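# Lift a crate with both hands and hold it

## Task

Grasp the crate between the two hands and raise the whole crate at least three finger-widths above the table, then keep it motionless in the air, touching nothing but the hands. The task fails if any motor of either hand shows moving in hand_stopped_by at the end, or if anything is pushed or dropped off the table.

## Robot and tools

Robot: a humanoid upper body on a stand past the table's -x edge (x = 0.18 m), facing about +x. left_arm is on the +y side and carries a left hand. right_arm is on the -y side and carries a right hand. Each hand point can reach at most 0.62 m from its shoulder. Each shoulder sits about 0.28 m above the pelvis, 0.06 m toward +x, and 0.10 m to its own side. The body may be slightly turned or tilted.

World frame: the table top is z = 0 and +z is up. +x runs across the table away from the robot. Positions are in metres and orientations are quaternions in wxyz order.

Hand point: a spot 0.05 m in front of the palm, where the index pad meets the thumb tip in a pinch. Its axes are: +z along the straight fingers (the fingers extend 0.06 to 0.07 m past it), +y out of the palm, and +x across the palm. On the right hand +x points away from the thumb; on the left hand it points toward the thumb. A wrist bracket on the little-finger side sticks out 0.03 m beyond the point along +y and 0.11 m across the palm, and it can collide with things.

execute_actions(actions): takes a list of up to 15 actions. Each action lasts 15 control steps of 1/30 s and holds a table of up to 15 rows. If the table has fewer rows, its last row repeats. A row is one flat list covering both arms, 28 numbers each in [-1, 1], in this order: left_arm dx, dy, dz, rx, ry, rz, then left_gripper little, ring, middle, index, thumb_bend, thumb_turn, force_limit, speed, then the same 14 for right_arm and right_gripper.

The arm numbers are an offset, not a pose. They are measured in that hand point's own axes, from its measured pose at the start of the action (or the last reported pose, for a call's first action). Every row refers back to that same start pose. Scale: 1.0 equals 0.6 m or 180 degrees. rx, ry, rz form one rotation vector. At each step the command is clipped to within 70 mm and 16 degrees of the measured pose, so a far target needs several actions. An arm that should stay put gets zeros after its first correcting offset.

The hand numbers are absolute targets. For each finger and thumb_bend, +1 is straight and -1 is fully curled. For thumb_turn, +1 puts the thumb beside the palm and -1 in front of it. A pinch is about index -0.22, thumb_bend -0.75, thumb_turn -0.57. force_limit maps -1..+1 to about 0..10 N at the fingertip (0..15 N for the thumb motors) and only stops closing motion. speed maps -1..+1 to almost none..full, where full speed covers the whole travel in 0.6 s. To leave a hand unchanged, resend its last eight numbers; if it has no earlier row, send hand_measured plus hand_force_limit and hand_speed. An optional 14 extra numbers (0..1) scale joint stiffness, left_arm's 7 joints then right_arm's.

move(target, speed, blocking): target is one row in the same layout, with offsets taken from the last reported pose. It drives each hand point in a straight line. speed is in m/s (0.002 to 0.5, default 0.25), and the turning limit is twice that in rad/s. A path lasts 0.5 to 10 s. Paths do not avoid obstacles or the other arm. With blocking=false you must use wait or stop before issuing further motion. The result adds a move: line showing the ending (done, off_target, moving, held, fault), any limits (paced = clipped, held = steps blocked), and each hand point's distance to its target.

Other tools:
- wait(seconds): 0 to 10 s, holding the last commands.
- stop(): brakes a running move.
- zoom_image(camera, region): region is [x0, y0, x1, y1] in pixels, at most 504 by 504. Cameras are cam_high (672x504), cam_left_wrist and cam_right_wrist (616x616 fisheye).
- show_instructions(): shows the reference pages.
- finished_scene(scene): ends the scene for good; the goal must still hold at that moment.

Results: the state line gives each hand point's position and quaternion. Hand target lines show where the controller is heading. The hand readouts are each six values in motor order:
- hand_measured: position on the command scale.
- hand_stopped_by: moving, target, force, stalled or fault.
- hand_load_n: fingertip load, positive when something pushes the finger open. Loads dropping to about 0 indicate a lost grip.
Other lines: HELD marks steps that were held back. pose unreachable means the clearance check changed a command. Joint torques are noisy and offset. MOTOR HOT appears from 90 °C; at 120 °C that arm drops (OVER-TEMPERATURE FAULT).

Gripping: a motor starts only when its target changes by 0.01 or more. It runs until it reaches the target or, while closing, hits force_limit, and then locks. A blocked motor reads moving for a while and then stalled. For a gentle grip, close at speed -0.9 or below. To squeeze harder, raise force_limit and send a target further closed than hand_measured. A whole-hand wrap around an object 0.035 to 0.08 m across works with the thumb turned fully in front of the palm beforehand. For a crate, pressing the two palms in on opposite sides is the natural approach.

Avoid:
- Hard hits or presses between the two arms or hands.
- Fast contacts and targets far past a contact point.
- Knocking anything off the table.
- Joint overload. Limits are 23.5 N m, except 4.7 N m for wrist pitch and wrist yaw, and the held weight counts. Exceeding one stops that arm for 10 s.
- Drops and slips.
Before finishing, confirm that the crate is off the table and still, and that no hand motor reads moving.

Each tool is called after "Request:" as name(argument=value, ...), one argument or row to a line, values as JSON.

Reference images:

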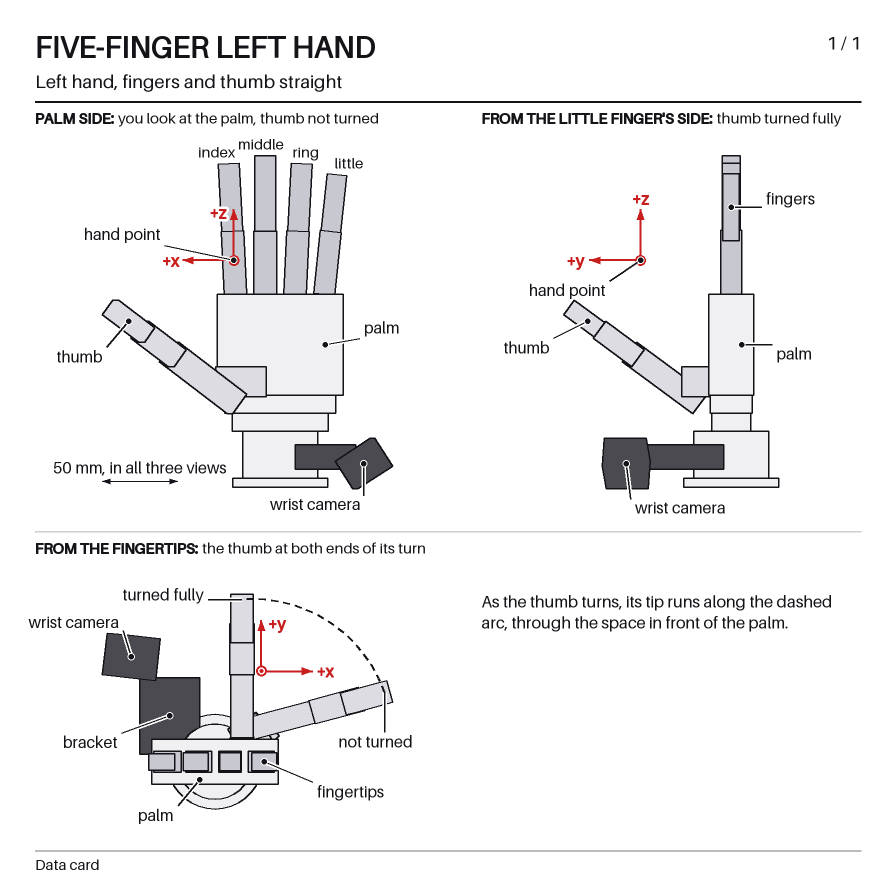

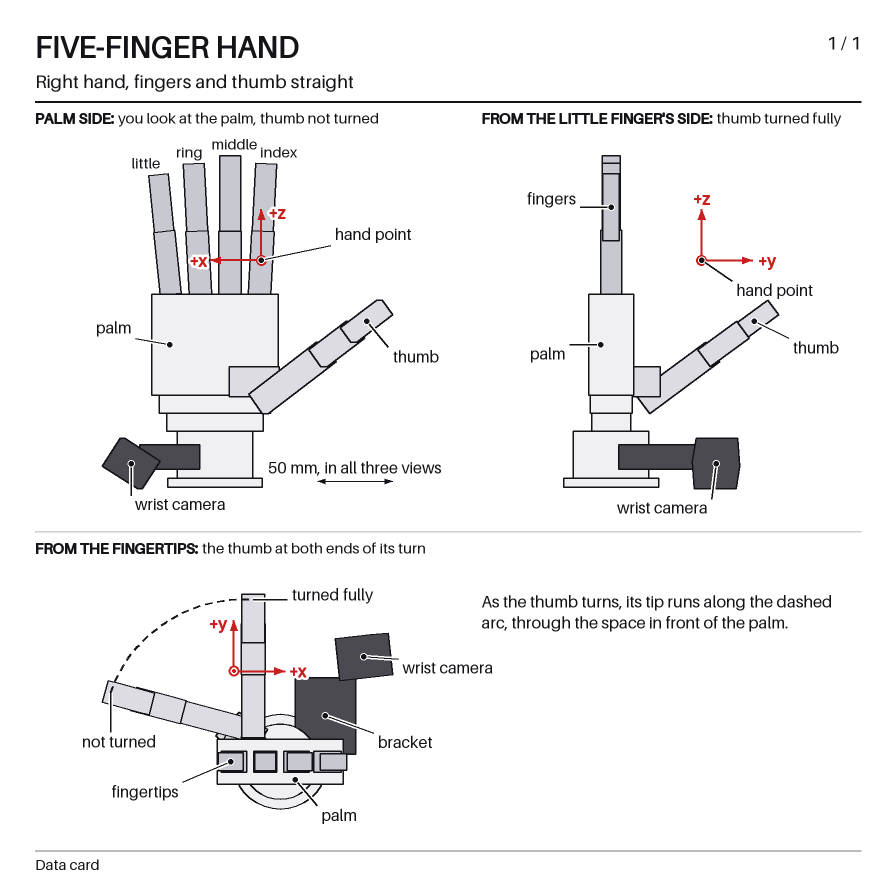

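## Session

Request:
execute_actions(
  actions=[],
)

Scene clock: 0.00 s.
left_arm: end_effector_position=(+0.2027, +0.0901, +0.4119) hand_measured=(+1.000, +1.000, +1.000, +1.000, +1.000, +1.000) hand_load_n=(+0.0, +0.0, +0.0, +0.0, +0.0, +0.0) hand_stopped_by=(target, target, target, target, target, target) hand_force_limit=0.00 hand_speed=-0.80 end_effector_quat_wxyz=(+0.068, +0.111, -0.218, +0.967) | right_arm: end_effector_position=(+0.1692, -0.1616, +0.4270) hand_measured=(+1.000, +1.000, +1.000, +1.000, +1.000, +1.000) hand_load_n=(+0.0, +0.0, +0.0, +0.0, +0.0, +0.0) hand_stopped_by=(target, target, target, target, target, target) hand_force_limit=0.00 hand_speed=-0.80 end_effector_quat_wxyz=(+0.987, -0.062, +0.144, +0.025)
Joint positions: left_arm=[ 0.033  0.58   0.367 -0.545 -0.547 -0.953 -0.297] | right_arm=[-0.029 -0.449 -0.164 -0.591  0.577 -0.902  0.188]
Joint velocities: left_arm=[0.006 0.009 0.    0.008 0.    0.    0.   ] | right_arm=[-0.006 -0.005  0.     0.     0.     0.     0.   ]
Joint torques (N m, as the arm reports them, + toward a larger angle): no reading
Motor temperatures (°C, as the motors report them): left_arm=[38 42 39 49 40 29 28] | right_arm=[44 45 42 43 46 29 32]
Hand target (left_arm): +0.203, +0.090, +0.412; +0.068, +0.111, -0.218, +0.967
Hand target (right_arm): +0.169, -0.162, +0.427; +0.987, -0.062, +0.144, +0.025
Joint stiffness scale: left_arm=[1. 1. 1. 1. 1. 1. 1.] | right_arm=[1. 1. 1. 1. 1. 1. 1.]

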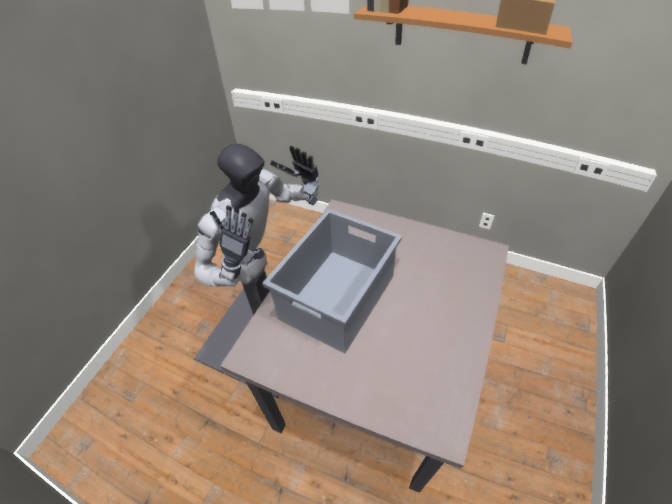

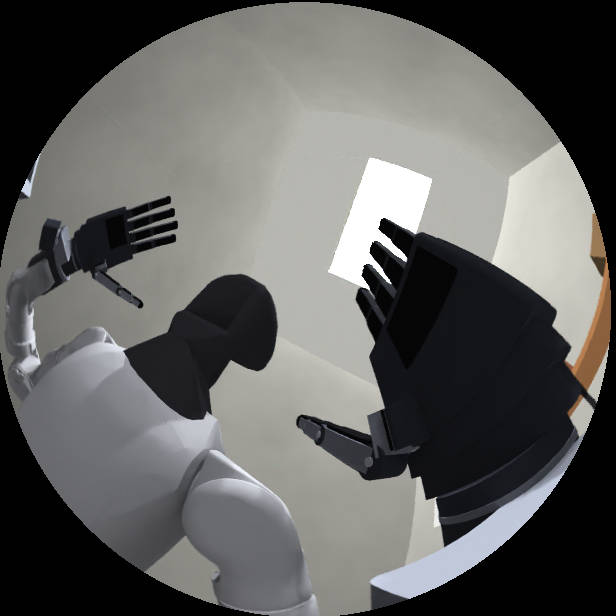

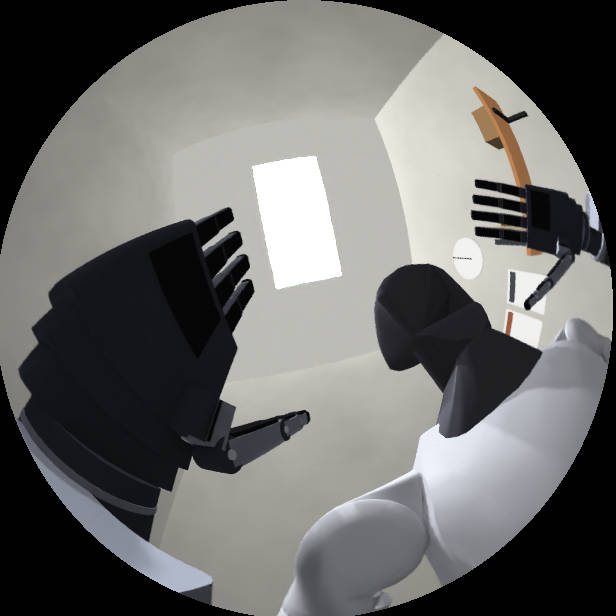

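Request:
zoom_image(
  camera="cam_high",
  region=[240,190,420,370],
)

Region (240, 190, 420, 370) of cam_high's 672x504 image, scaled by 2.800, with more detail than that image has.

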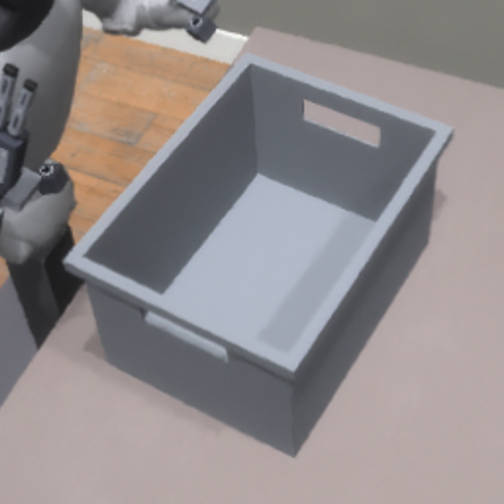

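Request:
move(
  target=[-0.287,-0.083,-0.076,0.11,-0.413,-0.097,1,1,1,1,1,1,0,0,0.285,-0.265,-0.08,0.073,0.408,-0.005,1,1,1,1,1,1,0,0],
)

Request:
execute_actions(
  actions=[],
)

Scene clock: 31.10 s.
left_arm: end_effector_position=(+0.3688, +0.1434, +0.3483) hand_measured=(+1.000, +1.000, +1.000, +1.000, +1.000, +1.000) hand_load_n=(+0.0, +0.0, +0.0, +0.0, +0.0, +0.0) hand_stopped_by=(target, target, target, target, target, target) hand_force_limit=0.00 hand_speed=0.00 end_effector_quat_wxyz=(+0.030, +0.705, -0.041, +0.708) | right_arm: end_effector_position=(+0.3345, -0.3161, +0.3569) hand_measured=(+1.000, +1.000, +1.000, +1.000, +1.000, +1.000) hand_load_n=(+0.0, +0.0, +0.0, +0.0, +0.0, +0.0) hand_stopped_by=(target, target, target, target, target, target) hand_force_limit=0.00 hand_speed=0.00 end_effector_quat_wxyz=(+0.710, +0.033, +0.702, -0.055)
Joint positions: left_arm=[ 0.528  1.043  0.963 -0.942 -1.496  0.349  0.45 ] | right_arm=[ 0.509 -1.229 -0.925 -0.394  1.431  0.218  0.018]
Joint velocities: left_arm=[-0.009  0.002  0.011  0.     0.015  0.004  0.001] | right_arm=[ 0.003 -0.008 -0.006  0.     0.011  0.008  0.   ]
Joint torques (N m, as the arm reports them, + toward a larger angle): left_arm=[ 0.56  2.61  2.24 -0.94  0.08 -0.77  0.07] | right_arm=[-0.97 -3.81 -3.35 -0.66 -0.63 -0.88 -0.14]
Motor temperatures (°C, as the motors report them): left_arm=[38 44 40 49 41 30 28] | right_arm=[44 46 43 44 46 30 32]
Hand target (left_arm): +0.369, +0.144, +0.348; +0.029, +0.706, -0.040, +0.706
Hand target (right_arm): +0.335, -0.317, +0.357; +0.709, +0.036, +0.702, -0.055
Off the commanded pose (left_arm): 0.003 m, 1 deg.
Off the commanded pose (right_arm): 0.009 m, 2 deg.
Joint stiffness scale: left_arm=[1. 1. 1. 1. 1. 1. 1.] | right_arm=[1. 1. 1. 1. 1. 1. 1.]
move: off_target (right_arm)
camera_calibration (this result's frames):
cam_left_wrist: T_world_to_cam=[[0.0963472, 0.986772, -0.130374, -0.136962], [-0.519868, 0.161586, 0.838825, -0.120548], [0.848796, -0.0130412, 0.52856, -0.358027], [0, 0, 0, 1]] pos_world=[0.254418, 0.14996, 0.272501]
cam_right_wrist: T_world_to_cam=[[0.149347, 0.982995, 0.106851, 0.225433], [-0.562663, -0.00437379, 0.826675, -0.110387], [0.813084, -0.183582, 0.552441, -0.397053], [0, 0, 0, 1]] pos_world=[0.227059, -0.294974, 0.286515]

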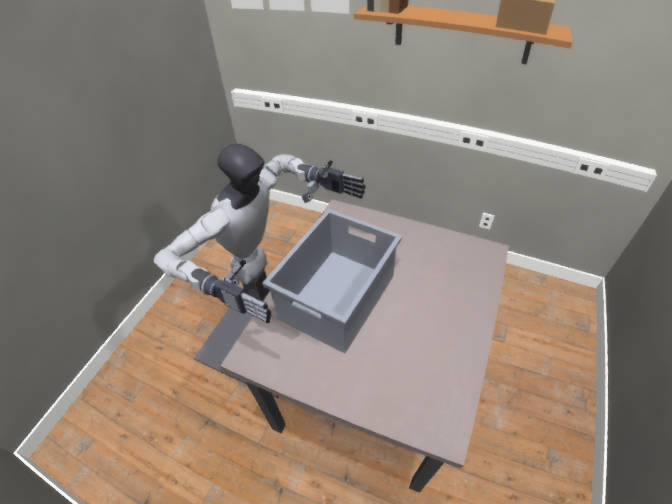

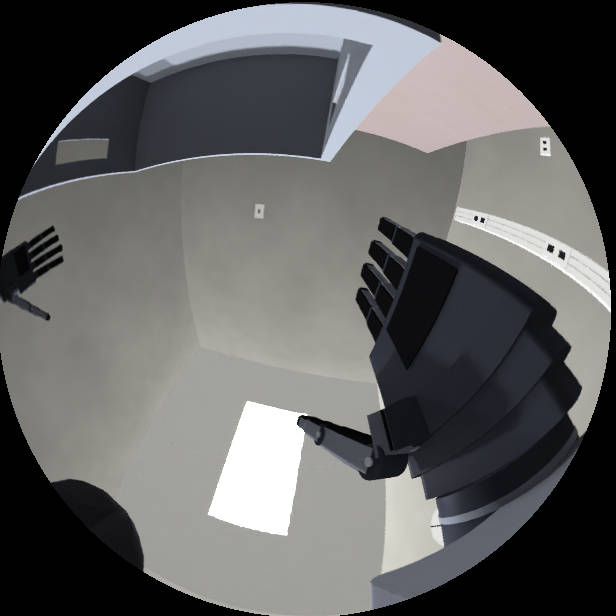

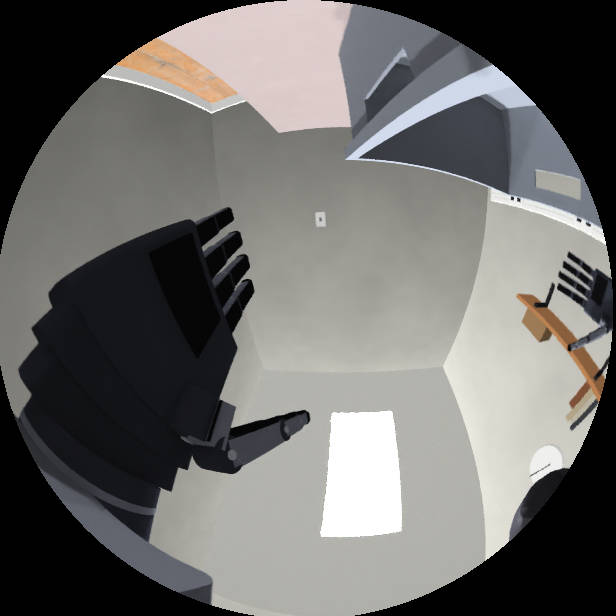

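Scene clock: 31.10 s.
left_arm: end_effector_position=(+0.3688, +0.1434, +0.3483) hand_measured=(+1.000, +1.000, +1.000, +1.000, +1.000, +1.000) hand_load_n=(+0.0, +0.0, +0.0, +0.0, +0.0, +0.0) hand_stopped_by=(target, target, target, target, target, target) hand_force_limit=0.00 hand_speed=0.00 end_effector_quat_wxyz=(+0.030, +0.705, -0.041, +0.708) | right_arm: end_effector_position=(+0.3345, -0.3161, +0.3569) hand_measured=(+1.000, +1.000, +1.000, +1.000, +1.000, +1.000) hand_load_n=(+0.0, +0.0, +0.0, +0.0, +0.0, +0.0) hand_stopped_by=(target, target, target, target, target, target) hand_force_limit=0.00 hand_speed=0.00 end_effector_quat_wxyz=(+0.710, +0.033, +0.702, -0.055)
Joint positions: left_arm=[ 0.528  1.043  0.963 -0.942 -1.496  0.349  0.45 ] | right_arm=[ 0.509 -1.229 -0.925 -0.394  1.431  0.218  0.018]
Joint velocities: left_arm=[-0.009  0.002  0.011  0.     0.015  0.004  0.001] | right_arm=[ 0.003 -0.008 -0.006  0.     0.011  0.008  0.   ]
Joint torques (N m, as the arm reports them, + toward a larger angle): left_arm=[ 0.56  2.61  2.24 -0.94  0.08 -0.77  0.07] | right_arm=[-0.97 -3.81 -3.35 -0.66 -0.63 -0.88 -0.14]
Motor temperatures (°C, as the motors report them): left_arm=[38 44 40 49 41 30 28] | right_arm=[44 46 43 44 46 30 32]
Hand target (left_arm): +0.369, +0.144, +0.348; +0.029, +0.706, -0.040, +0.706
Hand target (right_arm): +0.335, -0.317, +0.357; +0.709, +0.036, +0.702, -0.055
Off the commanded pose (left_arm): 0.003 m, 1 deg.
Off the commanded pose (right_arm): 0.009 m, 2 deg.
Joint stiffness scale: left_arm=[1. 1. 1. 1. 1. 1. 1.] | right_arm=[1. 1. 1. 1. 1. 1. 1.]
camera_calibration (this result's frames):
cam_left_wrist: T_world_to_cam=[[0.0963472, 0.986772, -0.130374, -0.136962], [-0.519868, 0.161586, 0.838825, -0.120548], [0.848796, -0.0130412, 0.52856, -0.358027], [0, 0, 0, 1]] pos_world=[0.254418, 0.14996, 0.272501]
cam_right_wrist: T_world_to_cam=[[0.149347, 0.982995, 0.106851, 0.225433], [-0.562663, -0.00437379, 0.826675, -0.110387], [0.813084, -0.183582, 0.552441, -0.397053], [0, 0, 0, 1]] pos_world=[0.227059, -0.294974, 0.286515]

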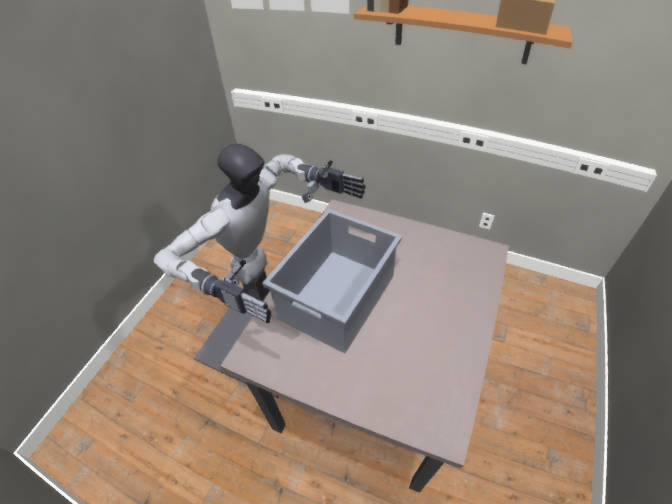

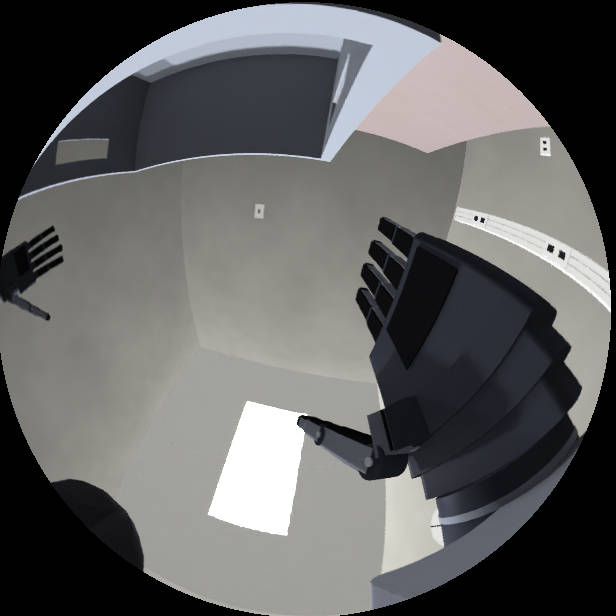

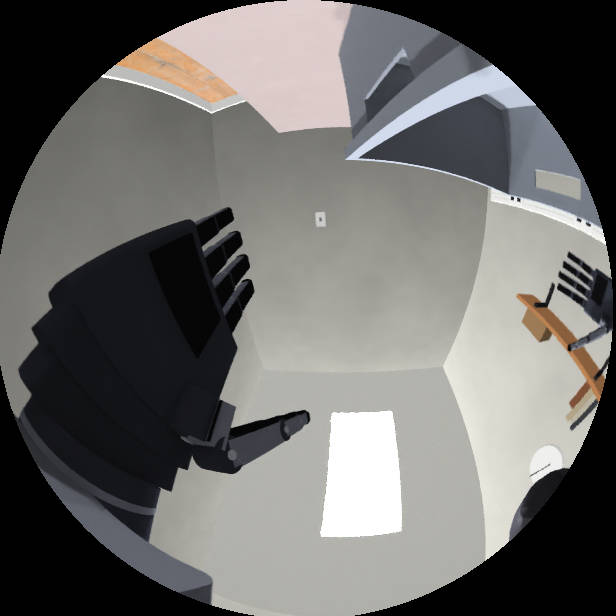

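Request:
move(
  target=[-0.12,-0.09,0,0,0,0,1,1,1,1,1,1,0,0,0.135,-0.02,0,0,0,0,1,1,1,1,1,1,0,0],
  speed=0.1,
)

Scene clock: 34.90 s.
left_arm: end_effector_position=(+0.3756, +0.1957, +0.2766) hand_measured=(+1.000, +1.000, +1.000, +1.000, +1.000, +1.000) hand_load_n=(+0.0, +0.0, +0.0, +0.0, +0.0, +0.0) hand_stopped_by=(target, target, target, target, target, target) hand_force_limit=0.00 hand_speed=0.00 end_effector_quat_wxyz=(+0.034, +0.707, -0.040, +0.706) | right_arm: end_effector_position=(+0.3316, -0.3338, +0.2769) hand_measured=(+1.000, +1.000, +1.000, +1.000, +1.000, +1.000) hand_load_n=(+0.0, +0.0, +0.0, +0.0, +0.0, +0.0) hand_stopped_by=(target, target, target, target, target, target) hand_force_limit=0.00 hand_speed=0.00 end_effector_quat_wxyz=(+0.710, +0.036, +0.701, -0.058)
Joint positions: left_arm=[ 0.478  0.773  0.663 -0.613 -1.03   0.161 -0.021] | right_arm=[ 0.365 -1.068 -0.503 -0.211  1.151 -0.075  0.149]
Joint velocities: left_arm=[ 0.    -0.003 -0.017  0.006  0.005 -0.001  0.   ] | right_arm=[ 0.     0.005  0.005  0.003  0.005 -0.002  0.   ]
Joint torques (N m, as the arm reports them, + toward a larger angle): left_arm=[ 0.72  2.59  2.41 -2.67  0.29 -1.01 -0.14] | right_arm=[-1.07 -4.3  -2.86 -1.5  -0.79 -1.03  0.08]
Motor temperatures (°C, as the motors report them): left_arm=[38 44 40 49 41 30 28] | right_arm=[44 47 44 44 46 31 32]
Hand target (left_arm): +0.376, +0.195, +0.276; +0.033, +0.706, -0.041, +0.706
Hand target (right_arm): +0.332, -0.333, +0.277; +0.710, +0.034, +0.701, -0.059
Off the commanded pose (left_arm): 0.003 m, 1 deg.
Off the commanded pose (right_arm): 0.004 m, 1 deg.
Joint stiffness scale: left_arm=[1. 1. 1. 1. 1. 1. 1.] | right_arm=[1. 1. 1. 1. 1. 1. 1.]
move: off_target (right_arm)
camera_calibration (this result's frames):
cam_left_wrist: T_world_to_cam=[[0.0983007, 0.985592, -0.137643, -0.197114], [-0.514523, 0.168727, 0.840712, -0.0693169], [0.851824, -0.011822, 0.523695, -0.325281], [0, 0, 0, 1]] pos_world=[0.260793, 0.202124, 0.201492]
cam_right_wrist: T_world_to_cam=[[0.158049, 0.981617, 0.107002, 0.248368], [-0.563331, 0.000637326, 0.826231, -0.0439427], [0.810974, -0.190863, 0.553076, -0.355659], [0, 0, 0, 1]] pos_world=[0.224421, -0.311656, 0.206437]

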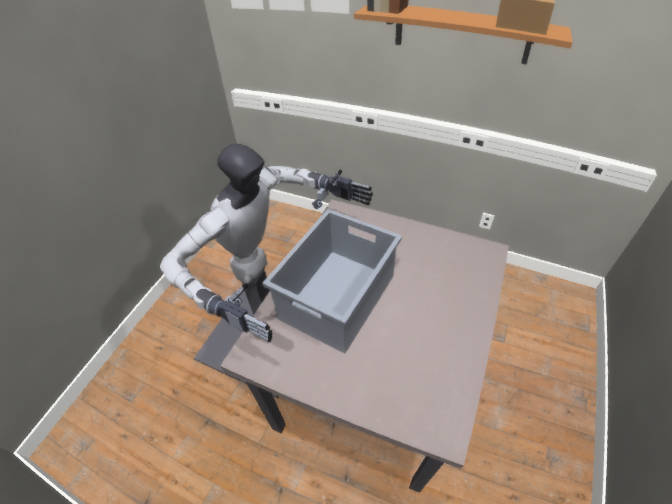

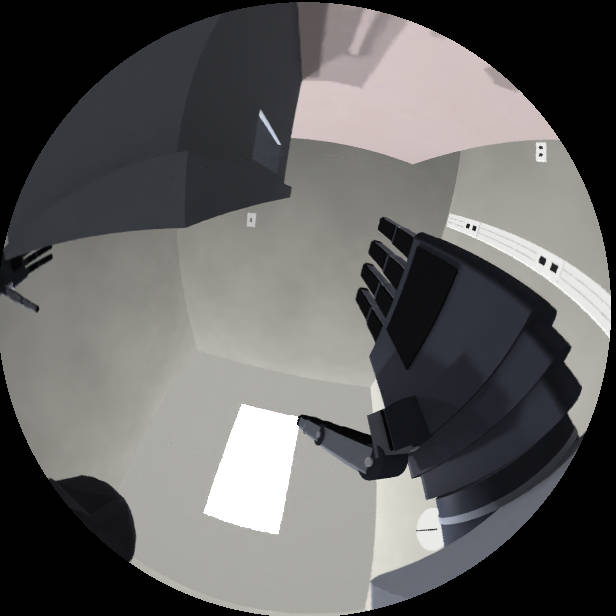

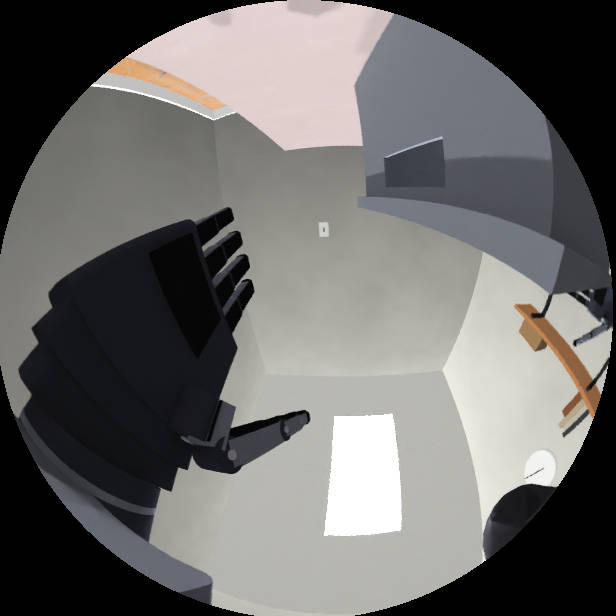

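Request:
move(
  target=[-0.168,0,0.01,0,0,0,1,1,1,1,1,1,0,0,0.162,0.07,0,0,0,0.01,1,1,1,1,1,1,0,0],
  speed=0.12,
)

Request:
move(
  target=[0,0.07,0.03,0,0,0,0.85,0.85,0.85,0.6,1,1,0,0,0,0.075,0.035,0,0,0,0.85,0.85,0.85,0.6,1,1,0,0],
  speed=0.06,
)

Scene clock: 45.13 s.
left_arm: end_effector_position=(+0.3825, +0.1932, +0.1770) hand_measured=(+1.000, +1.000, +1.000, +1.000, +1.000, +1.000) hand_load_n=(+0.0, +0.0, +0.0, +0.0, +0.0, +0.0) hand_stopped_by=(target, target, target, target, target, target) hand_force_limit=0.00 hand_speed=0.00 end_effector_quat_wxyz=(+0.038, +0.707, -0.038, +0.706) | right_arm: end_effector_position=(+0.3336, -0.2987, +0.1772) hand_measured=(+1.000, +1.000, +1.000, +1.000, +1.000, +1.000) hand_load_n=(+0.0, +0.0, +0.0, +0.0, +0.0, +0.0) hand_stopped_by=(target, target, target, target, target, target) hand_force_limit=0.00 hand_speed=0.00 end_effector_quat_wxyz=(+0.709, +0.052, +0.702, -0.050)
Joint positions: left_arm=[ 0.278  0.53   0.321 -0.166 -0.653 -0.196 -0.227] | right_arm=[ 0.176 -0.746 -0.117 -0.004  0.802 -0.342  0.145]
Joint velocities: left_arm=[-0.002  0.003 -0.006  0.006  0.     0.     0.   ] | right_arm=[ 0.005 -0.006 -0.005 -0.008  0.     0.     0.   ]
Joint torques (N m, as the arm reports them, + toward a larger angle): left_arm=[ 0.09  2.9   1.99 -3.2   0.11 -0.92 -0.14] | right_arm=[-1.16 -3.94 -2.06 -2.31 -0.81 -1.04  0.09]
Motor temperatures (°C, as the motors report them): left_arm=[38 45 41 49 40 31 28] | right_arm=[44 48 44 43 46 33 32]
Hand target (left_arm): +0.382, +0.192, +0.177; +0.038, +0.706, -0.041, +0.706
Hand target (right_arm): +0.334, -0.298, +0.177; +0.709, +0.049, +0.702, -0.050
Off the commanded pose (left_arm): 0.003 m, 1 deg.
Off the commanded pose (right_arm): 0.006 m, 1 deg.
Joint stiffness scale: left_arm=[1. 1. 1. 1. 1. 1. 1.] | right_arm=[1. 1. 1. 1. 1. 1. 1.]
move: off_target (right_arm)
camera_calibration (this result's frames):
cam_left_wrist: T_world_to_cam=[[0.102114, 0.983976, -0.146161, -0.208672], [-0.513252, 0.177976, 0.839581, 0.0163142], [0.852142, -0.0107152, 0.523202, -0.279262], [0, 0, 0, 1]] pos_world=[0.267652, 0.199432, 0.101914]
cam_right_wrist: T_world_to_cam=[[0.168357, 0.975515, 0.141515, 0.21291], [-0.564218, -0.0223531, 0.825323, 0.033121], [0.808278, -0.218794, 0.54664, -0.301773], [0, 0, 0, 1]] pos_world=[0.226759, -0.272983, 0.107496]

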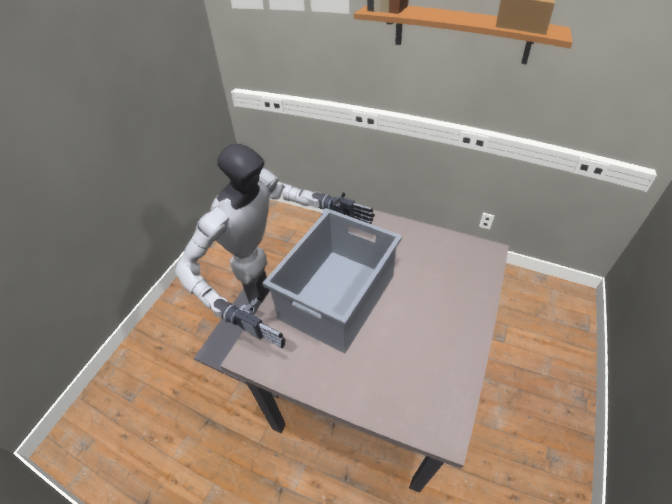

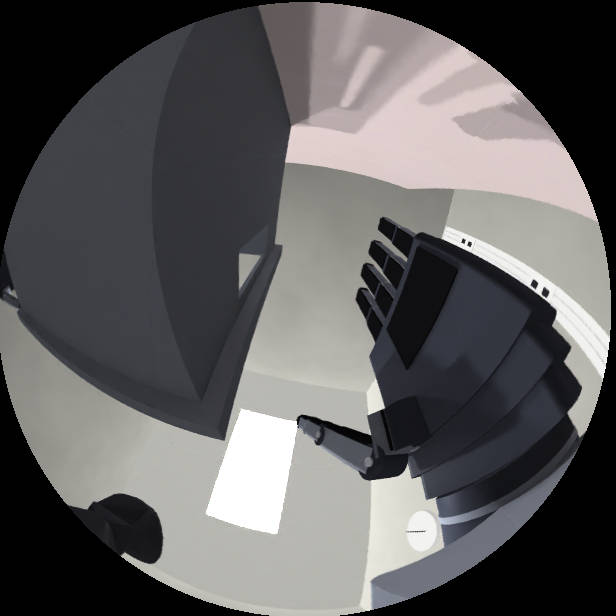

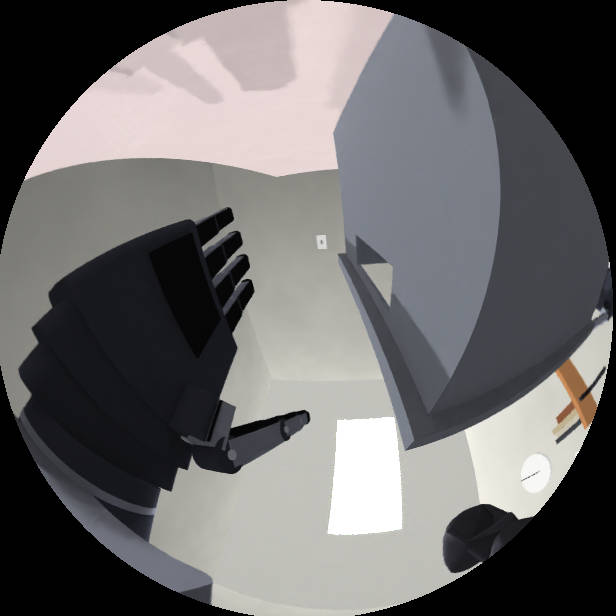

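Scene clock: 46.27 s.
left_arm: end_effector_position=(+0.3954, +0.1507, +0.1789) hand_measured=(+0.850, +0.850, +0.850, +0.600, +1.000, +1.000) hand_load_n=(+0.0, +0.0, +0.0, +0.0, +0.0, +0.0) hand_stopped_by=(target, target, target, target, target, target) hand_force_limit=0.00 hand_speed=0.00 end_effector_quat_wxyz=(+0.038, +0.705, -0.037, +0.707) | right_arm: end_effector_position=(+0.3591, -0.2574, +0.1766) hand_measured=(+0.850, +0.850, +0.850, +0.600, +1.000, +1.000) hand_load_n=(+0.0, +0.0, +0.0, +0.0, +0.0, +0.0) hand_stopped_by=(target, target, target, target, target, target) hand_force_limit=0.00 hand_speed=0.00 end_effector_quat_wxyz=(+0.708, +0.056, +0.702, -0.047)
Joint positions: left_arm=[ 0.215  0.489  0.187 -0.287 -0.545 -0.118 -0.041] | right_arm=[ 0.09  -0.7    0.014 -0.13   0.692 -0.253 -0.066]
Joint velocities: left_arm=[ 0.003 -0.008  0.    -0.005 -0.003  0.     0.005] | right_arm=[ 0.002  0.     0.002  0.     0.     0.    -0.004]
Joint torques (N m, as the arm reports them, + toward a larger angle): left_arm=[-0.08  2.45  1.41 -4.62  0.17 -0.79  0.17] | right_arm=[-1.48 -3.32 -1.7  -2.9  -0.91 -0.9  -0.14]
Motor temperatures (°C, as the motors report them): left_arm=[38 45 41 49 40 31 28] | right_arm=[44 48 44 44 46 33 32]
Hand target (left_arm): +0.396, +0.150, +0.178; +0.037, +0.705, -0.038, +0.707
Hand target (right_arm): +0.359, -0.256, +0.176; +0.708, +0.054, +0.703, -0.047
Off the commanded pose (left_arm): 0.002 m, 0 deg.
Off the commanded pose (right_arm): 0.002 m, 1 deg.
Joint stiffness scale: left_arm=[1. 1. 1. 1. 1. 1. 1.] | right_arm=[1. 1. 1. 1. 1. 1. 1.]
move: done
camera_calibration (this result's frames):
cam_left_wrist: T_world_to_cam=[[0.100871, 0.983959, -0.147141, -0.167225], [-0.517339, 0.178203, 0.837021, 0.031038], [0.849815, -0.00830866, 0.527016, -0.291805], [0, 0, 0, 1]] pos_world=[0.280906, 0.156587, 0.103201]
cam_right_wrist: T_world_to_cam=[[0.169167, 0.974157, 0.14967, 0.166291], [-0.563019, -0.0291252, 0.82593, 0.0466838], [0.808945, -0.223987, 0.543542, -0.313993], [0, 0, 0, 1]] pos_world=[0.252156, -0.230964, 0.107222]

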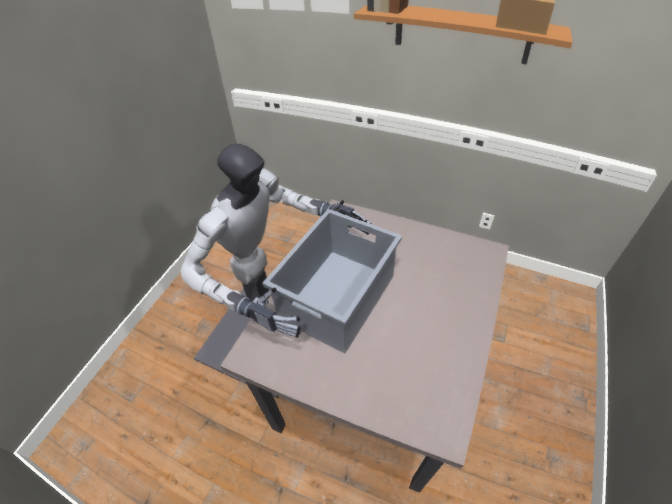

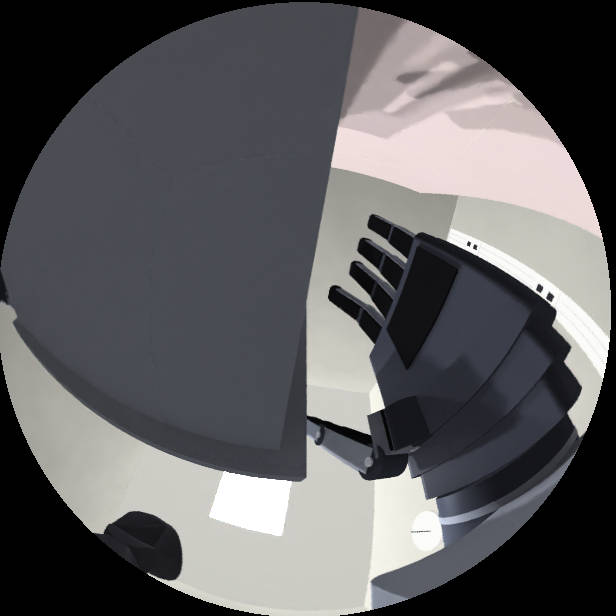

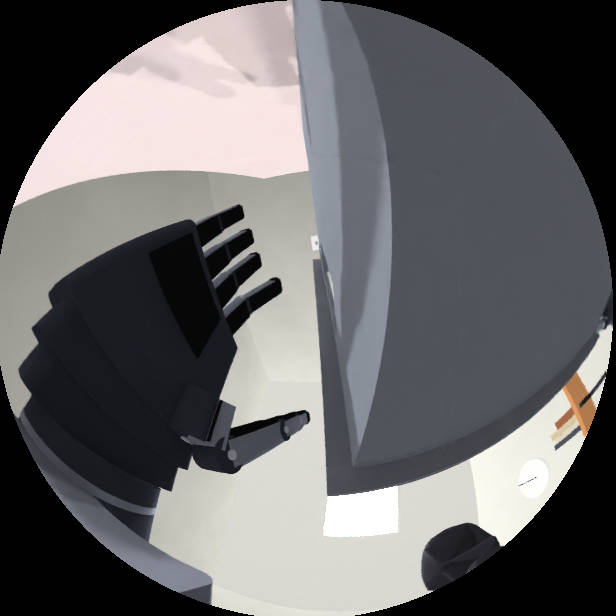

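Request:
move(
  target=[0,0.058,0.005,-0.04,0,0,0.85,0.85,0.85,0.5,1,1,0,0,0,0.075,0.005,-0.045,0,0,0.85,0.85,0.85,0.5,1,1,0,0],
  speed=0.03,
)

Request:
zoom_image(
  camera="cam_high",
  region=[230,180,420,370],
)

Scene clock: 52.77 s.
left_arm: end_effector_position=(+0.3974, +0.1305, +0.1798) hand_measured=(+0.850, +0.850, +0.850, +0.500, +1.000, +1.000) hand_load_n=(+0.0, +0.0, +0.0, +0.0, +0.0, +0.5) hand_stopped_by=(target, target, target, target, target, target) hand_force_limit=0.00 hand_speed=0.00 end_effector_quat_wxyz=(+0.065, +0.702, -0.063, +0.706) | right_arm: end_effector_position=(+0.3684, -0.2306, +0.1778) hand_measured=(+0.850, +0.850, +0.850, +0.500, +1.000, +1.000) hand_load_n=(+0.0, +0.0, +0.0, +0.0, +0.0, +0.5) hand_stopped_by=(target, target, target, target, target, target) hand_force_limit=0.00 hand_speed=0.00 end_effector_quat_wxyz=(+0.710, +0.031, +0.703, -0.013)
Joint positions: left_arm=[ 0.174  0.521  0.14  -0.275 -0.554 -0.116 -0.063] | right_arm=[ 0.027 -0.726  0.099 -0.127  0.704 -0.255 -0.064]
Joint velocities: left_arm=[-0.005  0.006 -0.009  0.009  0.    -0.009  0.009] | right_arm=[-0.003 -0.037  0.028  0.005  0.029 -0.03  -0.027]
Joint torques (N m, as the arm reports them, + toward a larger angle): left_arm=[-0.58  2.77  0.11 -4.98  0.47 -0.69 -0.86] | right_arm=[-2.22 -3.31  0.58 -3.64 -1.25 -0.71  1.09]
Motor temperatures (°C, as the motors report them): left_arm=[38 45 41 50 40 31 28] | right_arm=[44 48 44 44 46 33 32]
Hand target (left_arm): +0.394, +0.116, +0.179; +0.082, +0.701, -0.082, +0.704
Hand target (right_arm): +0.368, -0.213, +0.177; +0.710, +0.007, +0.705, +0.004
Off the commanded pose (left_arm): 0.015 m, 3 deg.
Off the commanded pose (right_arm): 0.017 m, 3 deg.
Joint stiffness scale: left_arm=[1. 1. 1. 1. 1. 1. 1.] | right_arm=[1. 1. 1. 1. 1. 1. 1.]
move: off_target (left_arm, right_arm)
camera_calibration (this result's frames):
cam_left_wrist: T_world_to_cam=[[0.17566, 0.973245, -0.148115, -0.175518], [-0.503883, 0.218139, 0.835774, 0.0245157], [0.845722, -0.0721791, 0.528719, -0.284522], [0, 0, 0, 1]] pos_world=[0.283811, 0.144937, 0.103946]
cam_right_wrist: T_world_to_cam=[[0.0874533, 0.982991, 0.161494, 0.168558], [-0.561223, -0.0853208, 0.823255, 0.038522], [0.823031, -0.16263, 0.544216, -0.3073], [0, 0, 0, 1]] pos_world=[0.259796, -0.212381, 0.108303]

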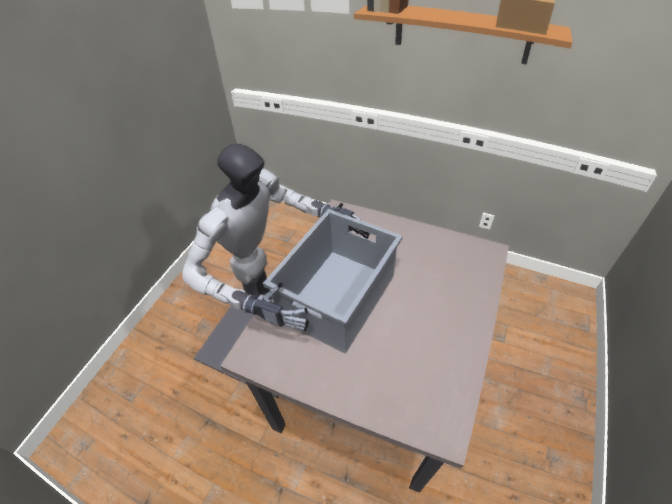

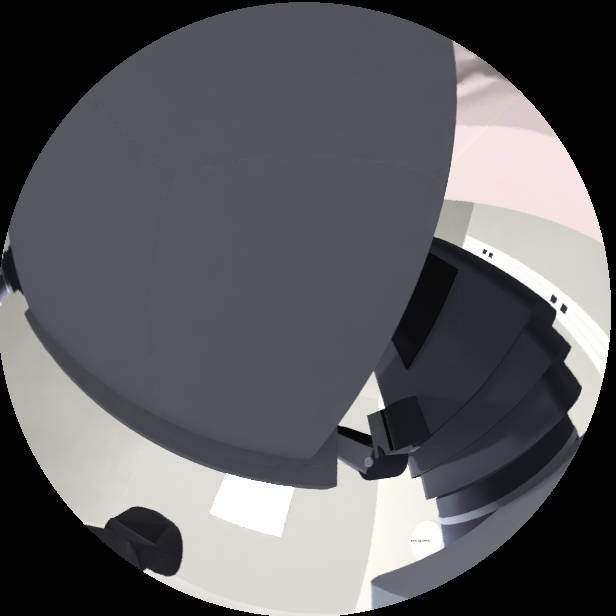

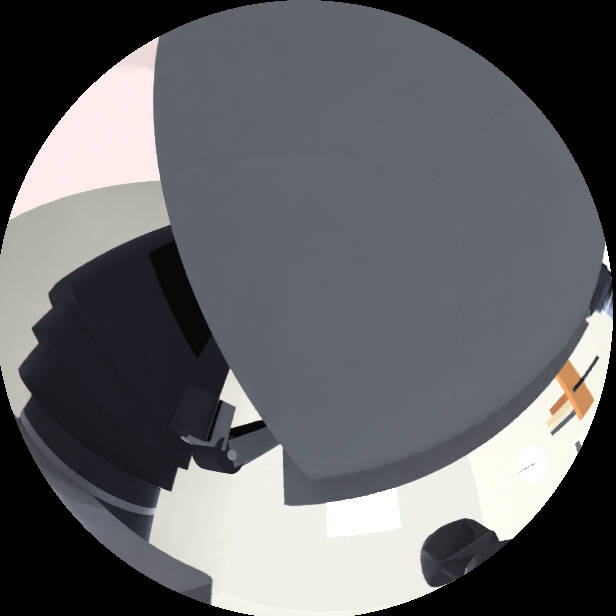

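Region (230, 180, 420, 370) of cam_high's 672x504 image, scaled by 2.653, with more detail than that image has.

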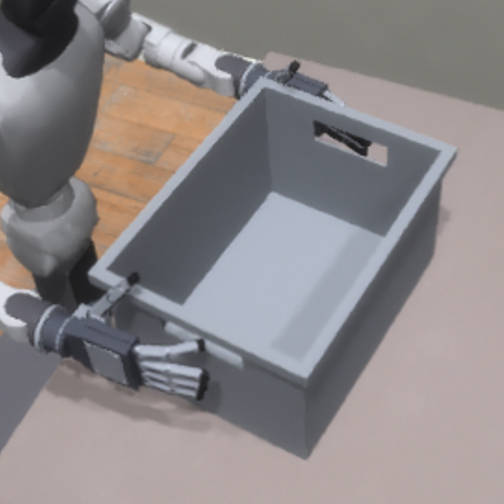

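Request:
move(
  target=[-0.01,0.025,0,-0.02,0,-0.045,0.6,0.6,0.6,0.2,1,1,-0.4,-0.7,0.005,0.025,0,-0.02,0,0.04,0.6,0.6,0.6,0.2,1,1,-0.4,-0.7],
  speed=0.04,
)

Request:
zoom_image(
  camera="cam_high",
  region=[230,180,420,370],
)

Scene clock: 58.47 s.
left_arm: end_effector_position=(+0.3992, +0.1341, +0.1780) hand_measured=(+0.600, +0.600, +0.600, +0.370, +1.000, +1.000) hand_load_n=(+0.0, +0.0, +0.0, +3.5, +0.0, +0.0) hand_stopped_by=(target, target, target, force, target, target) hand_force_limit=-0.40 hand_speed=-0.70 end_effector_quat_wxyz=(+0.115, +0.700, -0.012, +0.705) | right_arm: end_effector_position=(+0.3698, -0.2300, +0.1778) hand_measured=(+0.600, +0.600, +0.600, +0.200, +1.000, +1.000) hand_load_n=(+0.0, +1.5, +1.0, +0.0, +0.0, +0.0) hand_stopped_by=(target, target, target, target, target, target) hand_force_limit=-0.40 hand_speed=-0.70 end_effector_quat_wxyz=(+0.714, +0.068, +0.696, +0.034)
Joint positions: left_arm=[ 0.153  0.524  0.078 -0.191 -0.684 -0.205 -0.076] | right_arm=[-0.001 -0.701  0.14  -0.072  0.804 -0.308 -0.017]
Joint velocities: left_arm=[-0.002  0.032 -0.026  0.014 -0.032 -0.032  0.019] | right_arm=[-0.003 -0.026  0.026  0.014  0.018 -0.022  0.   ]
Joint torques (N m, as the arm reports them, + toward a larger angle): left_arm=[-0.54  2.91 -0.06 -5.01  0.65 -0.54 -1.59] | right_arm=[-1.93 -2.97  0.31 -3.25 -0.88 -0.58  1.17]
Motor temperatures (°C, as the motors report them): left_arm=[38 45 40 50 41 31 29] | right_arm=[45 48 44 45 46 32 33]
Hand target (left_arm): +0.394, +0.115, +0.174; +0.138, +0.703, -0.036, +0.697
Hand target (right_arm): +0.369, -0.217, +0.174; +0.709, +0.054, +0.701, +0.052
Off the commanded pose (left_arm): 0.019 m, 4 deg.
Off the commanded pose (right_arm): 0.015 m, 3 deg.
Joint stiffness scale: left_arm=[1. 1. 1. 1. 1. 1. 1.] | right_arm=[1. 1. 1. 1. 1. 1. 1.]
move: off_target (left_arm, right_arm)
camera_calibration (this result's frames):
cam_left_wrist: T_world_to_cam=[[0.172024, 0.942573, -0.286294, -0.149443], [-0.495983, 0.333976, 0.801537, 0.0136077], [0.851122, 0.00411371, 0.524952, -0.296503], [0, 0, 0, 1]] pos_world=[0.284817, 0.137536, 0.101958]
cam_right_wrist: T_world_to_cam=[[0.0692573, 0.958024, 0.278197, 0.148031], [-0.574141, -0.189775, 0.796459, 0.0249425], [0.815822, -0.214885, 0.536898, -0.31644], [0, 0, 0, 1]] pos_world=[0.262227, -0.205082, 0.108849]

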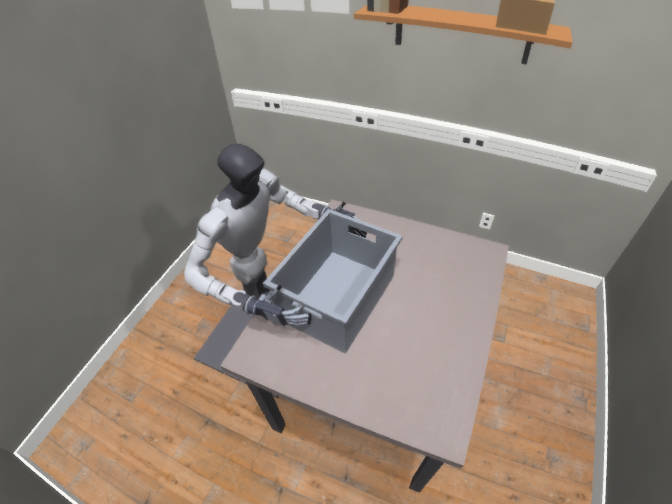

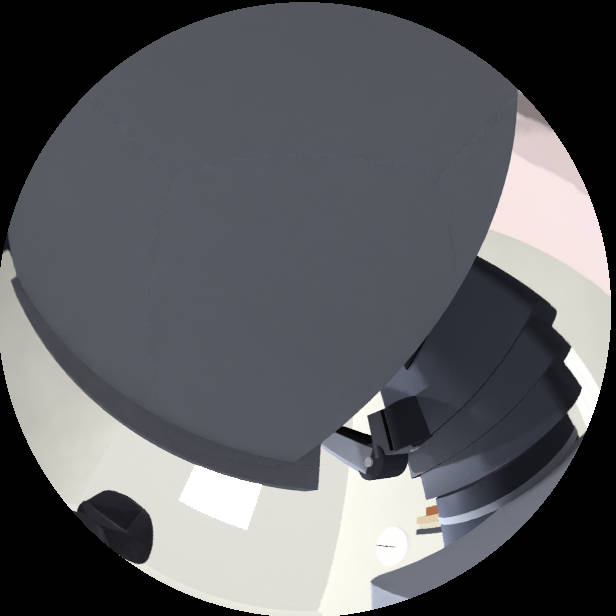

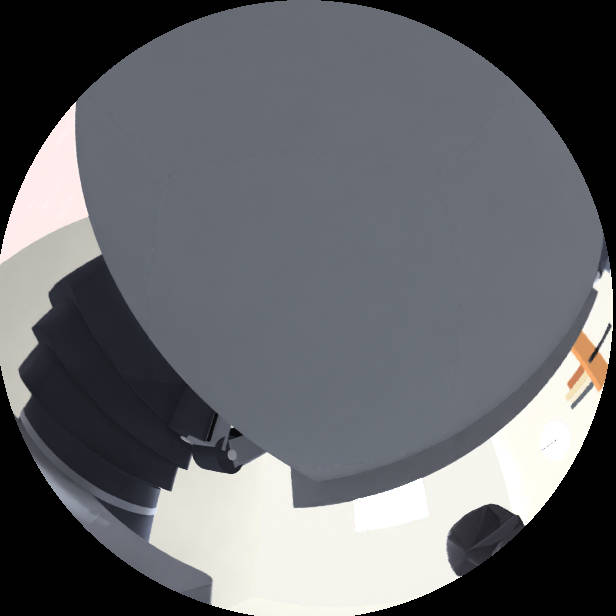

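Region (230, 180, 420, 370) of cam_high's 672x504 image, scaled by 2.653, with more detail than that image has.

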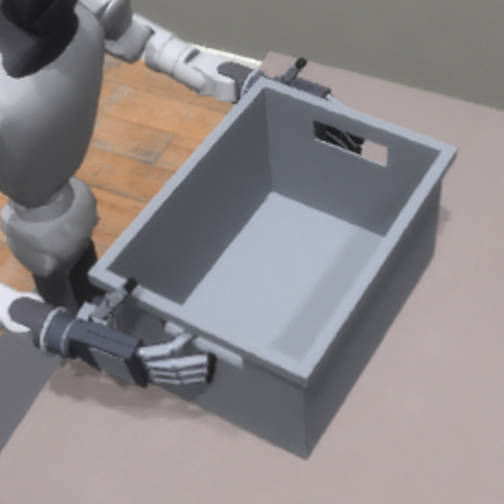

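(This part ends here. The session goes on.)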